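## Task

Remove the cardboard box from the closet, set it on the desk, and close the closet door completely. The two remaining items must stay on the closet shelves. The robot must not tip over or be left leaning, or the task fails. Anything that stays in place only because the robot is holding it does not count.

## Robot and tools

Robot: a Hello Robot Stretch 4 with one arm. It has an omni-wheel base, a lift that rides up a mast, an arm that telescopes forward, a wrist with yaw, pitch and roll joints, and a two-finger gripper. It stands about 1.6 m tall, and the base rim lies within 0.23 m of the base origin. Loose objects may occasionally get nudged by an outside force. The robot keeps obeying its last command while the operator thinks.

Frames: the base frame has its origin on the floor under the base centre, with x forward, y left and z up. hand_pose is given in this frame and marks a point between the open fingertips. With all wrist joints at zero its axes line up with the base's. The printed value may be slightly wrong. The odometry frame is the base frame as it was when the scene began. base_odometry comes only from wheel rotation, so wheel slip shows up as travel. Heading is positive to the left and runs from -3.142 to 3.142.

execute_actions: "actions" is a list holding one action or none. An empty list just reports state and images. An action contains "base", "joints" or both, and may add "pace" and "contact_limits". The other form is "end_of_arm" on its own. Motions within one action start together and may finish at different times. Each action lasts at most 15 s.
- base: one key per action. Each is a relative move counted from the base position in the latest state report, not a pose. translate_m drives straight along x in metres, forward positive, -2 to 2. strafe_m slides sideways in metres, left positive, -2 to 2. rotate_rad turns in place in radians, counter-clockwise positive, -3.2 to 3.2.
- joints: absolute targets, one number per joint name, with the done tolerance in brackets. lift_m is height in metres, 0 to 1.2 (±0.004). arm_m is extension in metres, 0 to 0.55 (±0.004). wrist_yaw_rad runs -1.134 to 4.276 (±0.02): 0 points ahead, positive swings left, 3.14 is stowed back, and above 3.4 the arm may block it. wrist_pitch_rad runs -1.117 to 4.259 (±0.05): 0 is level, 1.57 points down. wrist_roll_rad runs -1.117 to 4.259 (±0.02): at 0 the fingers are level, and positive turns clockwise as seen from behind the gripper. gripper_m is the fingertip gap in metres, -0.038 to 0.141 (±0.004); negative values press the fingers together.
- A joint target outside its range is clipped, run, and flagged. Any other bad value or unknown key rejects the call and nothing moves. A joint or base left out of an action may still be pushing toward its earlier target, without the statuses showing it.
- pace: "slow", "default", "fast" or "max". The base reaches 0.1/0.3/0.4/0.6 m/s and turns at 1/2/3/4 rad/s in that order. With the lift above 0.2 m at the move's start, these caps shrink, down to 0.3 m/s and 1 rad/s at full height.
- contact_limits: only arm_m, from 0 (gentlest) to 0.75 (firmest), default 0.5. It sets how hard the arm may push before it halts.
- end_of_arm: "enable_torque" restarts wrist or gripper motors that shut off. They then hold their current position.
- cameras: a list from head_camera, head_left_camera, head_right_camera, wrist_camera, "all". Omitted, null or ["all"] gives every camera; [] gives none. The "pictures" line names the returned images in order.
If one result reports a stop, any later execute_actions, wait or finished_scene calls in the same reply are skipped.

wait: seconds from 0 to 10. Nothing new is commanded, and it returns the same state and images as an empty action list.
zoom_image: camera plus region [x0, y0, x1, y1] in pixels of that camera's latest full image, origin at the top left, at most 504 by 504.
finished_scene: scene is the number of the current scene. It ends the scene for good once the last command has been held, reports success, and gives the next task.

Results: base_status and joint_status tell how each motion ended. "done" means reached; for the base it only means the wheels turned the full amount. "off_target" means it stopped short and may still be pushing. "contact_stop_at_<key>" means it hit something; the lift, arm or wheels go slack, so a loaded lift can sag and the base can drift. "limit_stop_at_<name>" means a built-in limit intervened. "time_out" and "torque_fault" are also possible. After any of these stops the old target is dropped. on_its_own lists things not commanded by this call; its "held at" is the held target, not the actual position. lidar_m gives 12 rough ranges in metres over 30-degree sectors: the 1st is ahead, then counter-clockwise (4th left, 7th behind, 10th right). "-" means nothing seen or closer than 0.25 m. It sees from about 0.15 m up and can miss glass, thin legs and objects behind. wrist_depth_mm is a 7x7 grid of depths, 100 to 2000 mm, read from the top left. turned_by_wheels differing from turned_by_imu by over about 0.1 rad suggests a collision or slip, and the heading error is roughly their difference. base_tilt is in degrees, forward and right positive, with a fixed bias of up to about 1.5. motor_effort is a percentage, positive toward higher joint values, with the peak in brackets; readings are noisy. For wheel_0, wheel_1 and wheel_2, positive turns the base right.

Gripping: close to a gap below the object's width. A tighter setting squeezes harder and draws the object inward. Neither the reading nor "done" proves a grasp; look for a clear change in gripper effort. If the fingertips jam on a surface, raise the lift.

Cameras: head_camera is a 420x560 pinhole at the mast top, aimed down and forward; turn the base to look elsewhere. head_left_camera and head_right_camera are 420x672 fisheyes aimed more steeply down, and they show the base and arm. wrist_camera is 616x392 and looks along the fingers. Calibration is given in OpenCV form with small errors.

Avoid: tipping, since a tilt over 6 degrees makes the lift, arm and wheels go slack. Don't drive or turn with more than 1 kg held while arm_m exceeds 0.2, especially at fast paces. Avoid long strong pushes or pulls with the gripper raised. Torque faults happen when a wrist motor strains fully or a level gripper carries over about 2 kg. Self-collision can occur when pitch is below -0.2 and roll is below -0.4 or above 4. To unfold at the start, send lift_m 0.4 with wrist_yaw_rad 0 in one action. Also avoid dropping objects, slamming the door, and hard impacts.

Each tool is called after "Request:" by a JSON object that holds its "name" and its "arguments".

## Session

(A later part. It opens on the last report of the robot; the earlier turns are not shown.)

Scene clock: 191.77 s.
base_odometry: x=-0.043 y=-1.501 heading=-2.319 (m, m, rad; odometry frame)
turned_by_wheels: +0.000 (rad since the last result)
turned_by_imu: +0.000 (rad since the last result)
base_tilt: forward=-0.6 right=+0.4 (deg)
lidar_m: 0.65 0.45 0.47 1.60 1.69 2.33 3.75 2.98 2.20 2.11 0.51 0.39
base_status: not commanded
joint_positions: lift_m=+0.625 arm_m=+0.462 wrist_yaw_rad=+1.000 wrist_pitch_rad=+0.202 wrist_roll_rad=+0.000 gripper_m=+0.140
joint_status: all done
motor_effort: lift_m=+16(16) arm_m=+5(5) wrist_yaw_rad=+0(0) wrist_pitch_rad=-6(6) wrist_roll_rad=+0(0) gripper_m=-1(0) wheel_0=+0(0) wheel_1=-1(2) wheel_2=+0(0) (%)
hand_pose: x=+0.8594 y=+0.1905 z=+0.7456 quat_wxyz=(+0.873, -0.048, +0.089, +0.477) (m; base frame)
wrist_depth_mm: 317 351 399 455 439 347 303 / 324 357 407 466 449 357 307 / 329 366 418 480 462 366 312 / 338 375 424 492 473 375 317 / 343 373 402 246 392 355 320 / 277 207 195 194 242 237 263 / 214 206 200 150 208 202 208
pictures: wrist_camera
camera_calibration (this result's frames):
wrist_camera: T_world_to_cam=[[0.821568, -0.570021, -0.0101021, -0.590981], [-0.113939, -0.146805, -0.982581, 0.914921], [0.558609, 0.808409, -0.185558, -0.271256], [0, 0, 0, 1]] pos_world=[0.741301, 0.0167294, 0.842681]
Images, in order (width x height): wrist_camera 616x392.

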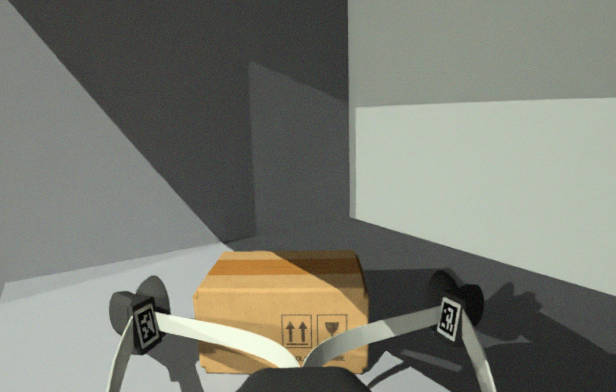

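Request:
{"name": "execute_actions", "arguments": {"actions": [{"joints":{"gripper_m":0.045}}], "cameras": []}}

Request:
{"name": "execute_actions", "arguments": {"actions": [{"joints":{"lift_m":0.655}}], "cameras": ["wrist_camera"]}}

Scene clock: 198.90 s.
base_odometry: x=-0.043 y=-1.501 heading=-2.319 (m, m, rad; odometry frame)
turned_by_wheels: +0.000 (rad since the last result)
turned_by_imu: +0.000 (rad since the last result)
base_tilt: forward=-0.6 right=+0.3 (deg)
lidar_m: 0.64 0.48 0.47 1.59 1.68 2.34 3.78 2.99 2.20 2.10 0.53 0.39
base_status: not commanded
joint_positions: lift_m=+0.625 arm_m=+0.462 wrist_yaw_rad=+1.000 wrist_pitch_rad=+0.203 wrist_roll_rad=+0.000 gripper_m=+0.045
joint_status: all done
motor_effort: lift_m=+16(16) arm_m=+5(5) wrist_yaw_rad=+0(0) wrist_pitch_rad=-7(8) wrist_roll_rad=-1(0) gripper_m=-18(19) wheel_0=+0(0) wheel_1=-1(2) wheel_2=+0(0) (%)
hand_pose: x=+0.8593 y=+0.1905 z=+0.7454 quat_wxyz=(+0.873, -0.048, +0.089, +0.477) (m; base frame)
wrist_depth_mm: 317 351 397 455 442 349 301 / 325 359 404 466 452 357 307 / 329 366 415 477 462 366 310 / 338 375 424 492 473 373 317 / 343 370 399 394 384 355 319 / 276 277 182 182 183 265 260 / 213 172 184 185 189 195 208
pictures: none
No camera images: the call's "cameras" was empty. Leave "cameras" out to get every camera's image.

Scene clock: 199.83 s.
base_odometry: x=-0.043 y=-1.501 heading=-2.319 (m, m, rad; odometry frame)
turned_by_wheels: +0.000 (rad since the last result)
turned_by_imu: +0.000 (rad since the last result)
base_tilt: forward=-0.6 right=+0.4 (deg)
lidar_m: 0.66 0.46 0.48 1.59 1.69 2.32 3.78 2.97 2.20 2.11 0.52 0.37
base_status: not commanded
joint_positions: lift_m=+0.655 arm_m=+0.462 wrist_yaw_rad=+1.000 wrist_pitch_rad=+0.203 wrist_roll_rad=+0.000 gripper_m=+0.045
joint_status: all done
motor_effort: lift_m=+23(23) arm_m=+5(5) wrist_yaw_rad=-2(1) wrist_pitch_rad=-9(9) wrist_roll_rad=+0(0) gripper_m=-18(17) wheel_0=+0(0) wheel_1=-1(2) wheel_2=+0(0) (%)
hand_pose: x=+0.8593 y=+0.1905 z=+0.7747 quat_wxyz=(+0.873, -0.048, +0.089, +0.477) (m; base frame)
wrist_depth_mm: 317 351 397 459 439 349 301 / 324 362 407 466 452 359 306 / 330 366 415 480 462 366 312 / 338 375 427 488 477 373 317 / 343 379 421 469 439 382 322 / 336 340 182 182 183 324 314 / 260 172 184 185 188 238 249
pictures: wrist_camera
camera_calibration (this result's frames):
wrist_camera: T_world_to_cam=[[0.821716, -0.569808, -0.01007, -0.590806], [-0.114377, -0.14758, -0.982414, 0.943911], [0.558301, 0.808418, -0.186442, -0.264877], [0, 0, 0, 1]] pos_world=[0.741318, 0.0167881, 0.871978]
Images, in order (width x height): wrist_camera 616x392.

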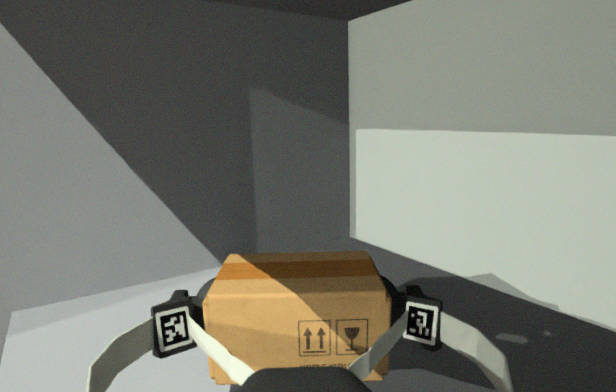

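Request:
{"name": "execute_actions", "arguments": {"actions": [{"base":{"strafe_m":0.07},"joints":{"arm_m":0.0,"wrist_yaw_rad":0.4},"pace":"fast"}], "cameras": []}}

Request:
{"name": "execute_actions", "arguments": {"actions": [{"base":{"translate_m":-2.0},"pace":"max"}], "cameras": []}}

Request:
{"name": "execute_actions", "arguments": {"actions": [{"base":{"rotate_rad":-2.4},"joints":{"lift_m":0.8,"wrist_yaw_rad":0},"pace":"fast"}]}}

Scene clock: 218.03 s.
base_odometry: x=+0.008 y=-1.549 heading=-2.319 (m, m, rad; odometry frame)
turned_by_wheels: +0.000 (rad since the last result)
turned_by_imu: -0.001 (rad since the last result)
base_tilt: forward=-0.5 right=+0.3 (deg)
lidar_m: 0.66 0.42 0.52 1.53 1.60 2.25 3.74 3.06 2.27 2.18 0.50 0.42
base_status: done
joint_positions: lift_m=+0.655 arm_m=+0.002 wrist_yaw_rad=+0.400 wrist_pitch_rad=+0.203 wrist_roll_rad=+0.000 gripper_m=+0.045
joint_status: all done
joint sent to its limit — the command would take arm_m past its lower limit, so that joint was sent only as far as its limit.
motor_effort: lift_m=+23(23) arm_m=-5(5) wrist_yaw_rad=-2(8) wrist_pitch_rad=-10(10) wrist_roll_rad=+0(0) gripper_m=-15(17) wheel_0=+0(13) wheel_1=-1(12) wheel_2=+0(1) (%)
hand_pose: x=+0.4672 y=+0.0295 z=+0.7746 quat_wxyz=(+0.975, -0.020, +0.100, +0.198) (m; base frame)
wrist_depth_mm: 389 484 530 549 559 549 535 / 394 492 676 842 778 715 668 / 402 500 691 854 798 741 683 / 404 504 668 842 788 732 683 / 404 512 535 484 477 469 459 / 312 477 182 182 185 778 732 / 314 172 184 185 187 634 732
pictures: none
No camera images: the call's "cameras" was empty. Leave "cameras" out to get every camera's image.

Scene clock: 223.83 s.
base_odometry: x=+1.369 y=-0.083 heading=-2.319 (m, m, rad; odometry frame)
turned_by_wheels: +0.000 (rad since the last result)
turned_by_imu: +0.010 (rad since the last result)
base_tilt: forward=-0.6 right=+0.3 (deg)
lidar_m: 2.36 2.21 1.62 1.56 1.61 1.74 1.65 0.99 1.30 2.14 2.26 2.43
base_status: done
joint_positions: lift_m=+0.655 arm_m=+0.002 wrist_yaw_rad=+0.400 wrist_pitch_rad=+0.203 wrist_roll_rad=+0.000 gripper_m=+0.045
joint_status: not commanded
motor_effort: lift_m=+20(23) arm_m=-4(5) wrist_yaw_rad=-1(1) wrist_pitch_rad=-9(9) wrist_roll_rad=+0(0) gripper_m=-16(16) wheel_0=-1(7) wheel_1=-2(8) wheel_2=-3(14) (%)
hand_pose: x=+0.4671 y=+0.0295 z=+0.7749 quat_wxyz=(+0.975, -0.020, +0.099, +0.198) (m; base frame)
wrist_depth_mm: 1537 1921 - - - - 1661 / 1576 - - - - - 1756 / 1576 1983 - - - - 1756 / 1661 - - - - - 1756 / 1618 - - - - - 1921 / 1618 1808 182 182 184 1756 1708 / 1397 172 185 185 188 1308 1366
pictures: none
No camera images: the call's "cameras" was empty. Leave "cameras" out to get every camera's image.

Scene clock: 226.03 s.
base_odometry: x=+1.369 y=-0.083 heading=+1.565 (m, m, rad; odometry frame)
turned_by_wheels: -2.399 (rad since the last result)
turned_by_imu: -2.418 (rad since the last result)
base_tilt: forward=-0.5 right=+0.3 (deg)
lidar_m: 1.01 1.65 2.15 2.46 2.39 2.35 1.87 1.58 1.56 1.82 1.64 0.99
base_status: done
joint_positions: lift_m=+0.800 arm_m=+0.002 wrist_yaw_rad=+0.000 wrist_pitch_rad=+0.203 wrist_roll_rad=+0.000 gripper_m=+0.045
joint_status: all done
motor_effort: lift_m=+23(27) arm_m=-4(4) wrist_yaw_rad=-1(8) wrist_pitch_rad=-9(9) wrist_roll_rad=+0(0) gripper_m=-19(16) wheel_0=+3(7) wheel_1=+3(14) wheel_2=+0(9) (%)
hand_pose: x=+0.4554 y=-0.0875 z=+0.9198 quat_wxyz=(+0.995, +0.000, +0.101, +0.000) (m; base frame)
wrist_depth_mm: 1756 1983 - 1808 1499 1281 1138 / 1756 1983 - 1863 1537 1336 1160 / 1756 - - 1863 1618 1366 1205 / 1808 1983 1576 1576 1499 1336 1229 / 1863 - 1983 917 878 1397 1255 / 1863 - 182 182 184 1430 1281 / 1661 172 185 185 188 1366 1281
pictures: head_camera, head_left_camera, head_right_camera, wrist_camera
camera_calibration (this result's frames):
wrist_camera: T_world_to_cam=[[-0.0355905, -0.999316, -0.0100596, -0.0629948], [-0.186016, 0.0165143, -0.982408, 1.04613], [0.981902, -0.0330932, -0.186476, -0.0540781], [0, 0, 0, 1]] pos_world=[0.245454, -0.0820175, 1.01701]
Images, in order (width x height): head_camera 420x560, head_left_camera 420x672, head_right_camera 420x672, wrist_camera 616x392.

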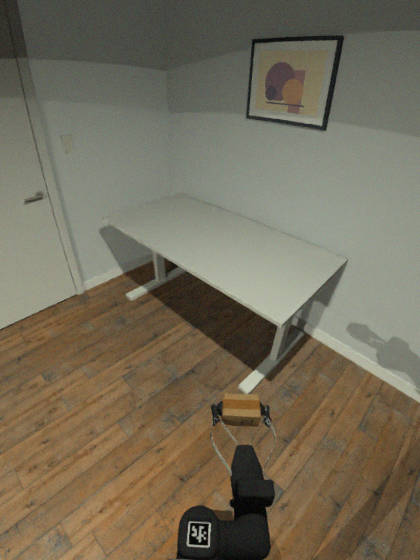

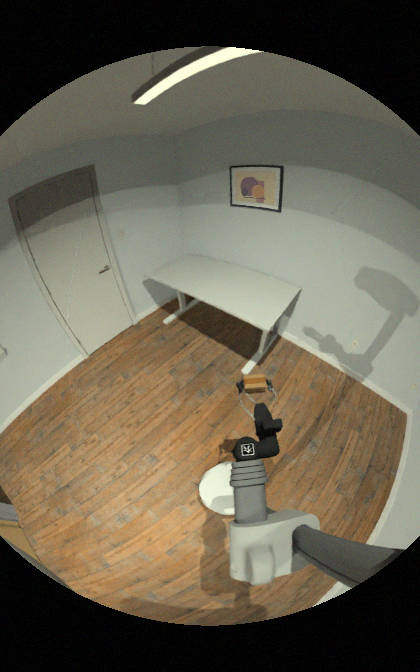

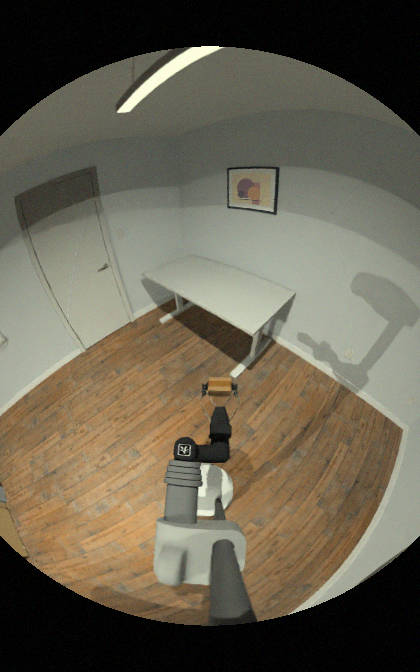

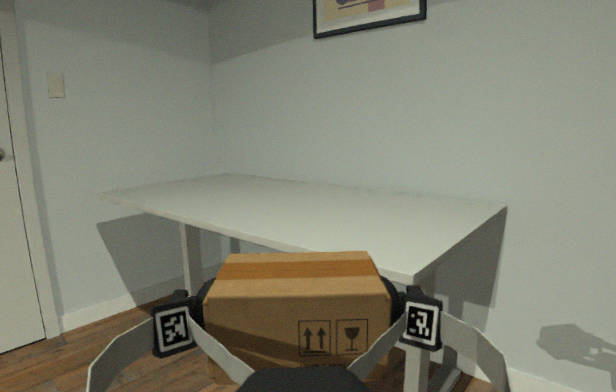

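Request:
{"name": "execute_actions", "arguments": {"actions": [{"base":{"translate_m":0.42},"joints":{"lift_m":0.69,"arm_m":0.5},"contact_limits":{"arm_m":0.2},"pace":"fast"}], "cameras": ["head_camera","wrist_camera"]}}

Scene clock: 236.87 s.
base_odometry: x=+1.372 y=+0.337 heading=+1.565 (m, m, rad; odometry frame)
turned_by_wheels: +0.001 (rad since the last result)
turned_by_imu: -0.002 (rad since the last result)
base_tilt: forward=-0.5 right=+0.4 (deg)
lidar_m: 0.66 1.08 1.87 2.15 2.67 2.66 2.20 1.85 1.85 1.61 1.36 0.59
base_status: done
joint_positions: lift_m=+0.690 arm_m=+0.499 wrist_yaw_rad=+0.000 wrist_pitch_rad=+0.203 wrist_roll_rad=+0.000 gripper_m=+0.045
joint_status: all done
motor_effort: lift_m=+17(21) arm_m=+4(4) wrist_yaw_rad=-1(0) wrist_pitch_rad=-9(10) wrist_roll_rad=+0(0) gripper_m=-17(18) wheel_0=+2(10) wheel_1=+4(7) wheel_2=+0(12) (%)
contact_limits: arm_m 0.2
hand_pose: x=+0.9527 y=-0.0873 z=+0.8103 quat_wxyz=(+0.995, +0.000, +0.101, +0.000) (m; base frame)
wrist_depth_mm: 1182 1397 1205 960 809 691 615 / 1205 1366 1255 991 831 699 627 / 1229 1464 1308 1025 842 723 634 / 1025 991 991 976 831 723 647 / 569 569 564 559 544 539 525 / 389 392 182 182 183 377 370 / 301 172 185 185 188 277 290
pictures: head_camera, wrist_camera
camera_calibration (this result's frames):
wrist_camera: T_world_to_cam=[[-0.0350677, -0.999334, -0.0100586, -0.0467485], [-0.186058, 0.0164171, -0.982402, 1.0311], [0.981913, -0.0325791, -0.18651, -0.562766], [0, 0, 0, 1]] pos_world=[0.742792, -0.0819795, 0.907523]
Images, in order (width x height): head_camera 420x560, wrist_camera 616x392.

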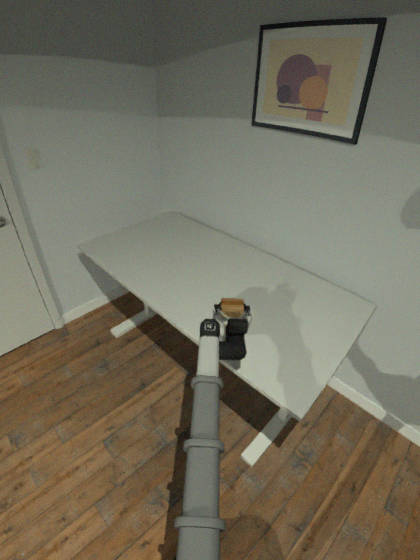

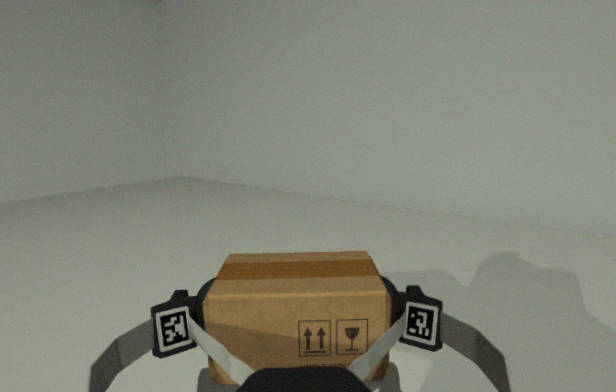

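Request:
{"name": "execute_actions", "arguments": {"actions": [{"joints":{"lift_m":0.637},"pace":"slow"}], "cameras": []}}

Request:
{"name": "execute_actions", "arguments": {"actions": [{"joints":{"gripper_m":0.12}}], "cameras": []}}

Request:
{"name": "execute_actions", "arguments": {"actions": [{"joints":{"arm_m":0.0,"lift_m":0.65},"pace":"max"}], "cameras": ["wrist_camera"]}}

Scene clock: 244.57 s.
base_odometry: x=+1.372 y=+0.337 heading=+1.565 (m, m, rad; odometry frame)
turned_by_wheels: +0.000 (rad since the last result)
turned_by_imu: +0.000 (rad since the last result)
base_tilt: forward=-0.5 right=+0.4 (deg)
lidar_m: 0.65 1.08 1.86 2.17 2.67 2.66 2.22 1.86 1.87 1.60 1.33 0.58
base_status: not commanded
joint_positions: lift_m=+0.637 arm_m=+0.499 wrist_yaw_rad=+0.000 wrist_pitch_rad=+0.203 wrist_roll_rad=+0.000 gripper_m=+0.045
joint_status: all done
motor_effort: lift_m=+16(18) arm_m=+4(4) wrist_yaw_rad=-1(3) wrist_pitch_rad=-9(9) wrist_roll_rad=+0(0) gripper_m=-18(18) wheel_0=+2(2) wheel_1=+4(4) wheel_2=+0(0) (%)
hand_pose: x=+0.9527 y=-0.0873 z=+0.7573 quat_wxyz=(+0.995, +0.000, +0.101, +0.000) (m; base frame)
wrist_depth_mm: 1205 1366 1205 960 809 691 621 / 1205 1397 1255 1008 820 707 627 / 1229 1430 1308 1025 842 723 640 / 741 723 707 699 676 661 627 / 407 407 407 399 394 384 377 / 279 279 182 182 183 271 267 / 216 172 184 185 187 198 213
pictures: none
No camera images: the call's "cameras" was empty. Leave "cameras" out to get every camera's image.

Scene clock: 246.20 s.
base_odometry: x=+1.372 y=+0.337 heading=+1.565 (m, m, rad; odometry frame)
turned_by_wheels: +0.000 (rad since the last result)
turned_by_imu: +0.000 (rad since the last result)
base_tilt: forward=-0.6 right=+0.4 (deg)
lidar_m: 0.66 1.06 1.86 2.14 2.67 2.67 2.19 1.85 1.85 1.60 1.36 0.58
base_status: not commanded
joint_positions: lift_m=+0.637 arm_m=+0.499 wrist_yaw_rad=+0.000 wrist_pitch_rad=+0.203 wrist_roll_rad=+0.000 gripper_m=+0.120
joint_status: all done
motor_effort: lift_m=+16(16) arm_m=+4(4) wrist_yaw_rad=+0(1) wrist_pitch_rad=-7(8) wrist_roll_rad=+0(0) gripper_m=-2(19) wheel_0=+2(2) wheel_1=+4(3) wheel_2=+0(0) (%)
hand_pose: x=+0.9528 y=-0.0873 z=+0.7574 quat_wxyz=(+0.995, +0.000, +0.101, +0.000) (m; base frame)
wrist_depth_mm: 1205 1397 1205 960 798 691 615 / 1205 1430 1255 1008 820 707 634 / 1229 1430 1281 1025 854 723 640 / 750 741 715 691 683 668 627 / 410 410 407 402 394 387 379 / 279 250 196 196 195 256 268 / 216 206 202 146 204 206 213
pictures: none
No camera images: the call's "cameras" was empty. Leave "cameras" out to get every camera's image.

Scene clock: 248.17 s.
base_odometry: x=+1.372 y=+0.337 heading=+1.565 (m, m, rad; odometry frame)
turned_by_wheels: +0.000 (rad since the last result)
turned_by_imu: +0.000 (rad since the last result)
base_tilt: forward=-0.6 right=+0.4 (deg)
lidar_m: 0.68 1.05 1.87 2.17 2.68 2.67 2.21 1.87 1.86 1.63 1.37 0.59
base_status: not commanded
joint_positions: lift_m=+0.650 arm_m=+0.002 wrist_yaw_rad=+0.000 wrist_pitch_rad=+0.202 wrist_roll_rad=+0.000 gripper_m=+0.120
joint_status: all done
joint sent to its limit — the command would take arm_m past its lower limit, so that joint was sent only as far as its limit.
motor_effort: lift_m=+21(24) arm_m=-5(6) wrist_yaw_rad=+1(2) wrist_pitch_rad=-6(7) wrist_roll_rad=+1(0) gripper_m=+0(1) wheel_0=+2(2) wheel_1=+4(4) wheel_2=+0(0) (%)
hand_pose: x=+0.4555 y=-0.0875 z=+0.7701 quat_wxyz=(+0.995, +0.000, +0.101, +0.000) (m; base frame)
wrist_depth_mm: 1499 1708 1756 1430 1205 1025 917 / 1499 1708 1863 1499 1205 1060 917 / 1537 1708 1808 1464 1255 1078 931 / 1499 976 788 691 759 741 732 / 1576 1756 - 539 439 433 424 / 1576 1618 1756 1661 220 342 379 / 1397 1308 1430 147 1336 715 1025
pictures: wrist_camera
camera_calibration (this result's frames):
wrist_camera: T_world_to_cam=[[-0.0356001, -0.999315, -0.0100835, -0.0644804], [-0.185312, 0.0165158, -0.982541, 0.898884], [0.982035, -0.0331099, -0.185773, -0.0826514], [0, 0, 0, 1]] pos_world=[0.245445, -0.0820187, 0.867186]
Images, in order (width x height): wrist_camera 616x392.

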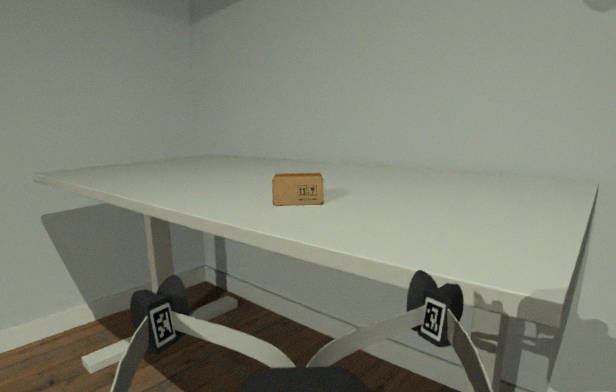

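Request:
{"name": "execute_actions", "arguments": {"actions": [{"base":{"rotate_rad":2.155},"joints":{"lift_m":0.22,"wrist_pitch_rad":0,"wrist_roll_rad":1.57,"gripper_m":-0.01},"pace":"max"}], "cameras": []}}

Request:
{"name": "execute_actions", "arguments": {"actions": [{"base":{"translate_m":2.0},"pace":"max"}], "cameras": []}}

Request:
{"name": "execute_actions", "arguments": {"actions": [{"base":{"rotate_rad":0.234},"pace":"fast"}], "cameras": ["head_camera","wrist_camera"]}}

Scene clock: 266.90 s.
base_odometry: x=+1.371 y=+0.337 heading=-2.563 (m, m, rad; odometry frame)
turned_by_wheels: +2.155 (rad since the last result)
turned_by_imu: +2.171 (rad since the last result)
base_tilt: forward=-0.6 right=+0.3 (deg)
lidar_m: 2.65 2.67 2.12 1.85 1.86 1.57 1.34 0.61 0.70 1.22 1.86 2.26
base_status: done
joint_positions: lift_m=+0.220 arm_m=+0.002 wrist_yaw_rad=+0.000 wrist_pitch_rad=+0.002 wrist_roll_rad=+1.570 gripper_m=-0.010
joint_status: all done
motor_effort: lift_m=+17(19) arm_m=-4(5) wrist_yaw_rad=-2(3) wrist_pitch_rad=-7(12) wrist_roll_rad=+1(5) gripper_m=-8(7) wheel_0=-2(11) wheel_1=-1(9) wheel_2=-1(12) (%)
hand_pose: x=+0.4614 y=-0.0873 z=+0.3977 quat_wxyz=(+0.707, +0.707, +0.001, -0.001) (m; base frame)
wrist_depth_mm: - - - - 1366 741 544 / - - - - 1366 759 549 / - - - - 1397 768 554 / - - - - 1430 768 559 / - - - - 1430 778 559 / - - - 200 1182 778 559 / - - 175 - 176 723 559
pictures: none
No camera images: the call's "cameras" was empty. Leave "cameras" out to get every camera's image.

Scene clock: 271.83 s.
base_odometry: x=-0.303 y=-0.757 heading=-2.563 (m, m, rad; odometry frame)
turned_by_wheels: +0.000 (rad since the last result)
turned_by_imu: -0.011 (rad since the last result)
base_tilt: forward=-0.6 right=+0.3 (deg)
lidar_m: 0.70 0.71 0.83 2.33 2.31 2.73 3.31 2.52 1.65 1.39 1.38 1.68
base_status: done
joint_positions: lift_m=+0.220 arm_m=+0.002 wrist_yaw_rad=+0.000 wrist_pitch_rad=+0.002 wrist_roll_rad=+1.570 gripper_m=-0.010
joint_status: not commanded
motor_effort: lift_m=+18(18) arm_m=-4(4) wrist_yaw_rad=-2(2) wrist_pitch_rad=-6(7) wrist_roll_rad=+1(1) gripper_m=-8(8) wheel_0=+1(11) wheel_1=+2(10) wheel_2=+3(16) (%)
hand_pose: x=+0.4614 y=-0.0874 z=+0.3977 quat_wxyz=(+0.707, +0.707, +0.001, -0.001) (m; base frame)
wrist_depth_mm: 1430 1430 1464 1464 1366 741 539 / 1336 1366 1397 1397 1366 759 549 / 1308 1308 1366 1366 1336 768 554 / 521 525 530 539 544 544 539 / 500 508 512 517 521 525 521 / 469 473 477 200 492 500 508 / 521 525 175 362 176 554 544
pictures: none
No camera images: the call's "cameras" was empty. Leave "cameras" out to get every camera's image.

Scene clock: 272.67 s.
base_odometry: x=-0.303 y=-0.757 heading=-2.329 (m, m, rad; odometry frame)
turned_by_wheels: +0.234 (rad since the last result)
turned_by_imu: +0.236 (rad since the last result)
base_tilt: forward=-0.6 right=+0.3 (deg)
lidar_m: 0.70 0.76 1.27 2.32 2.39 3.31 3.36 1.99 1.45 1.39 1.48 0.73
base_status: done
joint_positions: lift_m=+0.220 arm_m=+0.002 wrist_yaw_rad=+0.000 wrist_pitch_rad=+0.002 wrist_roll_rad=+1.570 gripper_m=-0.010
joint_status: not commanded
motor_effort: lift_m=+18(18) arm_m=-4(4) wrist_yaw_rad=-1(2) wrist_pitch_rad=-7(6) wrist_roll_rad=+1(1) gripper_m=-8(10) wheel_0=-1(7) wheel_1=-1(12) wheel_2=+1(9) (%)
hand_pose: x=+0.4613 y=-0.0874 z=+0.3977 quat_wxyz=(+0.707, +0.707, +0.001, -0.001) (m; base frame)
wrist_depth_mm: 1182 1205 842 854 750 634 525 / 462 469 477 480 488 492 496 / 459 466 473 477 488 492 496 / 452 455 462 466 484 488 517 / 521 530 535 539 544 554 544 / 473 484 488 200 500 508 508 / 473 480 176 338 176 504 512
pictures: head_camera, wrist_camera
camera_calibration (this result's frames):
wrist_camera: T_world_to_cam=[[-0.0350062, 0.0157669, -0.999263, 0.41387], [0.01598, 0.999757, 0.0152149, 0.13038], [0.999259, -0.0154356, -0.0352496, -0.223873], [0, 0, 0, 1]] pos_world=[0.236111, -0.140329, 0.403689]
Images, in order (width x height): head_camera 420x560, wrist_camera 616x392.

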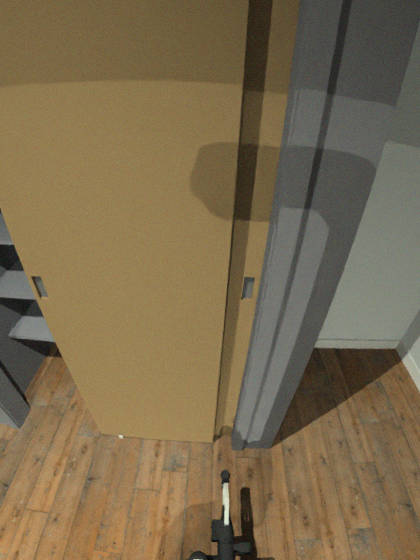

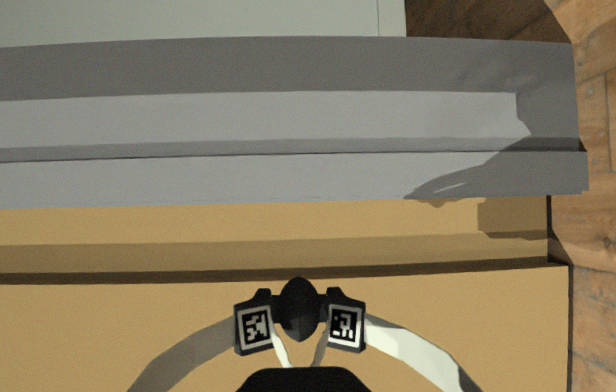

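Request:
{"name": "execute_actions", "arguments": {"actions": [{"base":{"translate_m":0.27},"joints":{"arm_m":0.012}}], "cameras": ["wrist_camera"]}}

Scene clock: 280.73 s.
base_odometry: x=-0.489 y=-0.953 heading=-2.329 (m, m, rad; odometry frame)
turned_by_wheels: +0.000 (rad since the last result)
turned_by_imu: -0.001 (rad since the last result)
base_tilt: forward=-0.5 right=+0.3 (deg)
lidar_m: 0.42 0.47 0.65 2.32 2.42 3.28 3.65 2.05 1.46 1.39 1.49 0.43
base_status: done
joint_positions: lift_m=+0.220 arm_m=+0.011 wrist_yaw_rad=+0.000 wrist_pitch_rad=+0.002 wrist_roll_rad=+1.570 gripper_m=-0.010
joint_status: all done
motor_effort: lift_m=+18(18) arm_m=+5(7) wrist_yaw_rad=+0(0) wrist_pitch_rad=-6(7) wrist_roll_rad=+1(1) gripper_m=-9(7) wheel_0=+2(5) wheel_1=+4(7) wheel_2=+0(11) (%)
hand_pose: x=+0.4706 y=-0.0874 z=+0.3977 quat_wxyz=(+0.707, +0.707, +0.001, -0.001) (m; base frame)
wrist_depth_mm: 191 194 196 198 201 204 206 / 190 193 195 197 200 202 205 / 177 179 181 183 186 189 190 / 177 179 185 197 200 202 205 / 251 253 256 259 262 265 268 / 250 253 254 200 262 265 268 / 240 236 175 209 176 224 225
pictures: wrist_camera
camera_calibration (this result's frames):
wrist_camera: T_world_to_cam=[[-0.0350024, 0.0157741, -0.999263, 0.414193], [0.0160228, 0.999756, 0.0152207, 0.130222], [0.999259, -0.0154783, -0.0352466, -0.233109], [0, 0, 0, 1]] pos_world=[0.245347, -0.140332, 0.403689]
Images, in order (width x height): wrist_camera 616x392.

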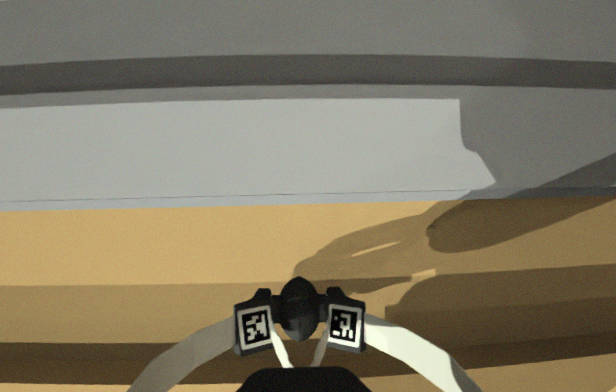

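Request:
{"name": "execute_actions", "arguments": {"actions": [{"base":{"strafe_m":0.485},"joints":{"arm_m":0.015},"pace":"slow"}], "cameras": ["wrist_camera","head_camera"]}}

Scene clock: 292.07 s.
base_odometry: x=-0.137 y=-1.286 heading=-2.329 (m, m, rad; odometry frame)
turned_by_wheels: +0.000 (rad since the last result)
turned_by_imu: -0.001 (rad since the last result)
base_tilt: forward=-0.6 right=+0.4 (deg)
lidar_m: 0.43 0.45 0.67 1.83 1.90 2.61 3.67 2.70 1.95 1.86 0.73 0.49
base_status: done
joint_positions: lift_m=+0.220 arm_m=+0.014 wrist_yaw_rad=-0.001 wrist_pitch_rad=+0.002 wrist_roll_rad=+1.570 gripper_m=-0.010
joint_status: all done
motor_effort: lift_m=+18(18) arm_m=+5(5) wrist_yaw_rad=+2(32) wrist_pitch_rad=-7(6) wrist_roll_rad=+1(1) gripper_m=-9(10) wheel_0=-3(13) wheel_1=+3(5) wheel_2=-1(1) (%)
hand_pose: x=+0.4735 y=-0.0877 z=+0.3977 quat_wxyz=(+0.707, +0.707, +0.001, -0.001) (m; base frame)
wrist_depth_mm: 249 252 254 257 262 265 267 / 248 251 254 257 260 264 266 / 248 251 254 257 260 263 266 / 248 249 253 256 259 262 265 / 247 249 252 254 258 262 265 / 247 248 252 200 257 260 253 / 202 203 175 196 176 214 216
pictures: head_camera, wrist_camera
camera_calibration (this result's frames):
wrist_camera: T_world_to_cam=[[-0.0349899, 0.0158021, -0.999263, 0.414296], [0.0168202, 0.999743, 0.0152207, 0.130026], [0.999246, -0.0162752, -0.0352467, -0.236105], [0, 0, 0, 1]] pos_world=[0.248236, -0.140382, 0.403689]
Images, in order (width x height): head_camera 420x560, wrist_camera 616x392.

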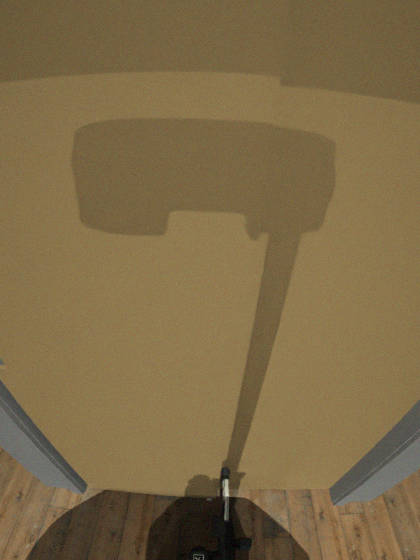

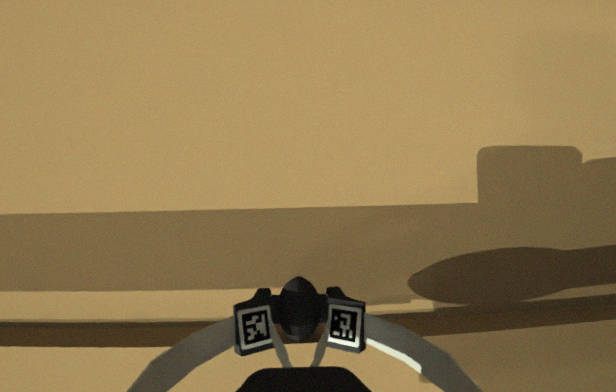

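Request:
{"name": "execute_actions", "arguments": {"actions": [{"base":{"strafe_m":0.02},"pace":"slow"}], "cameras": []}}

Scene clock: 296.83 s.
base_odometry: x=-0.122 y=-1.300 heading=-2.329 (m, m, rad; odometry frame)
turned_by_wheels: +0.000 (rad since the last result)
turned_by_imu: +0.000 (rad since the last result)
base_tilt: forward=-0.6 right=+0.3 (deg)
lidar_m: 0.44 0.46 0.65 1.79 1.89 2.58 3.67 2.73 1.99 1.91 0.71 0.51
base_status: done
joint_positions: lift_m=+0.220 arm_m=+0.014 wrist_yaw_rad=-0.002 wrist_pitch_rad=+0.002 wrist_roll_rad=+1.570 gripper_m=-0.010
joint_status: not commanded
motor_effort: lift_m=+18(18) arm_m=+5(4) wrist_yaw_rad=+5(11) wrist_pitch_rad=-7(7) wrist_roll_rad=+1(1) gripper_m=-8(9) wheel_0=-6(11) wheel_1=+3(7) wheel_2=+0(0) (%)
hand_pose: x=+0.4734 y=-0.0880 z=+0.3977 quat_wxyz=(+0.707, +0.707, +0.000, -0.002) (m; base frame)
wrist_depth_mm: 250 253 255 258 262 266 267 / 248 251 255 257 262 264 266 / 248 250 255 256 259 264 266 / 247 251 253 256 260 263 266 / 246 249 253 256 257 262 265 / 245 248 251 200 256 259 253 / 202 204 175 196 176 215 216
pictures: none
No camera images: the call's "cameras" was empty. Leave "cameras" out to get every camera's image.

Request:
{"name": "execute_actions", "arguments": {"actions": [{"base":{"strafe_m":0.015},"pace":"slow"}], "cameras": []}}

Scene clock: 301.53 s.
base_odometry: x=-0.112 y=-1.310 heading=-2.330 (m, m, rad; odometry frame)
turned_by_wheels: -0.002 (rad since the last result)
turned_by_imu: -0.002 (rad since the last result)
base_tilt: forward=-0.5 right=+0.3 (deg)
lidar_m: 0.42 0.48 0.66 1.79 1.89 2.57 3.68 2.76 1.99 1.91 0.69 0.51
base_status: done
joint_positions: lift_m=+0.220 arm_m=+0.014 wrist_yaw_rad=-0.020 wrist_pitch_rad=+0.002 wrist_roll_rad=+1.570 gripper_m=-0.010
joint_status: not commanded
on_its_own: wrist_yaw_rad is at rest, and its effort (+55) is outside its rest range (-13 to +13)
motor_effort: lift_m=+18(18) arm_m=+4(5) wrist_yaw_rad=+55(55) wrist_pitch_rad=-6(6) wrist_roll_rad=+1(1) gripper_m=-10(11) wheel_0=-17(18) wheel_1=+0(8) wheel_2=-3(3) (%)
hand_pose: x=+0.4719 y=-0.0931 z=+0.3977 quat_wxyz=(+0.707, +0.707, -0.006, -0.008) (m; base frame)
wrist_depth_mm: 257 260 264 266 271 274 277 / 256 258 262 264 267 271 274 / 254 256 259 262 266 270 272 / 252 255 258 260 263 267 268 / 250 252 255 259 262 265 266 / 247 250 253 199 259 263 249 / 202 203 178 184 211 214 216
pictures: none
No camera images: the call's "cameras" was empty. Leave "cameras" out to get every camera's image.

Request:
{"name": "execute_actions", "arguments": {"actions": [{"base":{"strafe_m":-0.035}}], "cameras": ["head_left_camera","head_right_camera"]}}

Request:
{"name": "finished_scene", "arguments": {"scene": 2}}

Scene clock: 306.30 s.
base_odometry: x=-0.137 y=-1.286 heading=-2.331 (m, m, rad; odometry frame)
turned_by_wheels: +0.000 (rad since the last result)
turned_by_imu: +0.000 (rad since the last result)
base_tilt: forward=-0.6 right=+0.3 (deg)
lidar_m: 0.43 0.45 0.65 1.83 1.90 2.62 3.67 2.72 1.94 1.86 0.73 0.50
base_status: done
joint_positions: lift_m=+0.220 arm_m=+0.014 wrist_yaw_rad=+0.000 wrist_pitch_rad=+0.002 wrist_roll_rad=+1.570 gripper_m=-0.010
joint_status: not commanded
motor_effort: lift_m=+18(18) arm_m=+4(4) wrist_yaw_rad=+0(56) wrist_pitch_rad=-7(6) wrist_roll_rad=+1(1) gripper_m=-10(9) wheel_0=+2(15) wheel_1=-2(11) wheel_2=-1(3) (%)
hand_pose: x=+0.4737 y=-0.0875 z=+0.3977 quat_wxyz=(+0.707, +0.707, +0.001, -0.001) (m; base frame)
wrist_depth_mm: 249 252 255 259 262 264 268 / 248 252 254 257 260 264 266 / 248 250 253 256 259 263 265 / 248 250 253 256 259 263 265 / 246 249 252 255 258 262 264 / 245 248 250 200 257 260 264 / 236 229 175 206 176 217 220
pictures: head_left_camera, head_right_camera
Images, in order (width x height): head_left_camera 420x672, head_right_camera 420x672.

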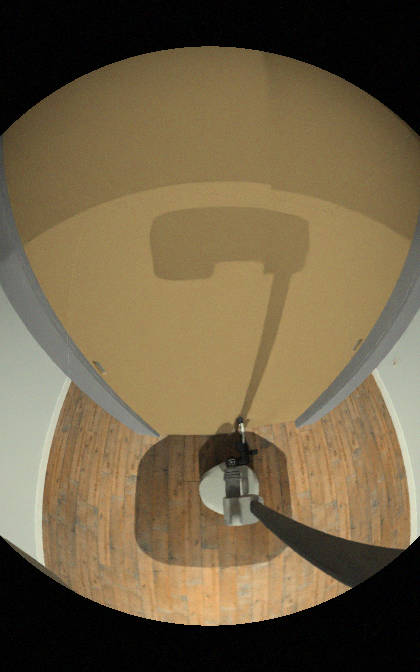

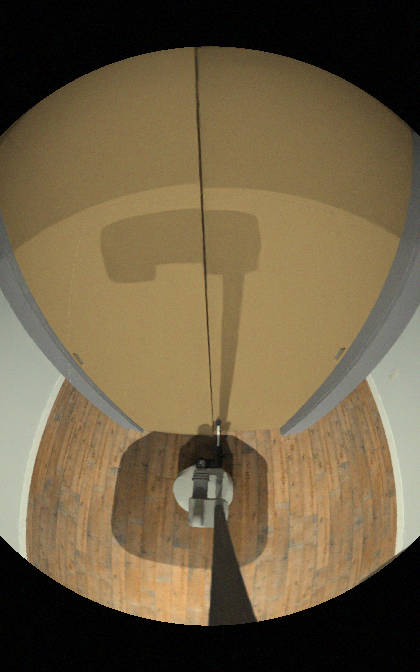

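The scene is finished: the task was done.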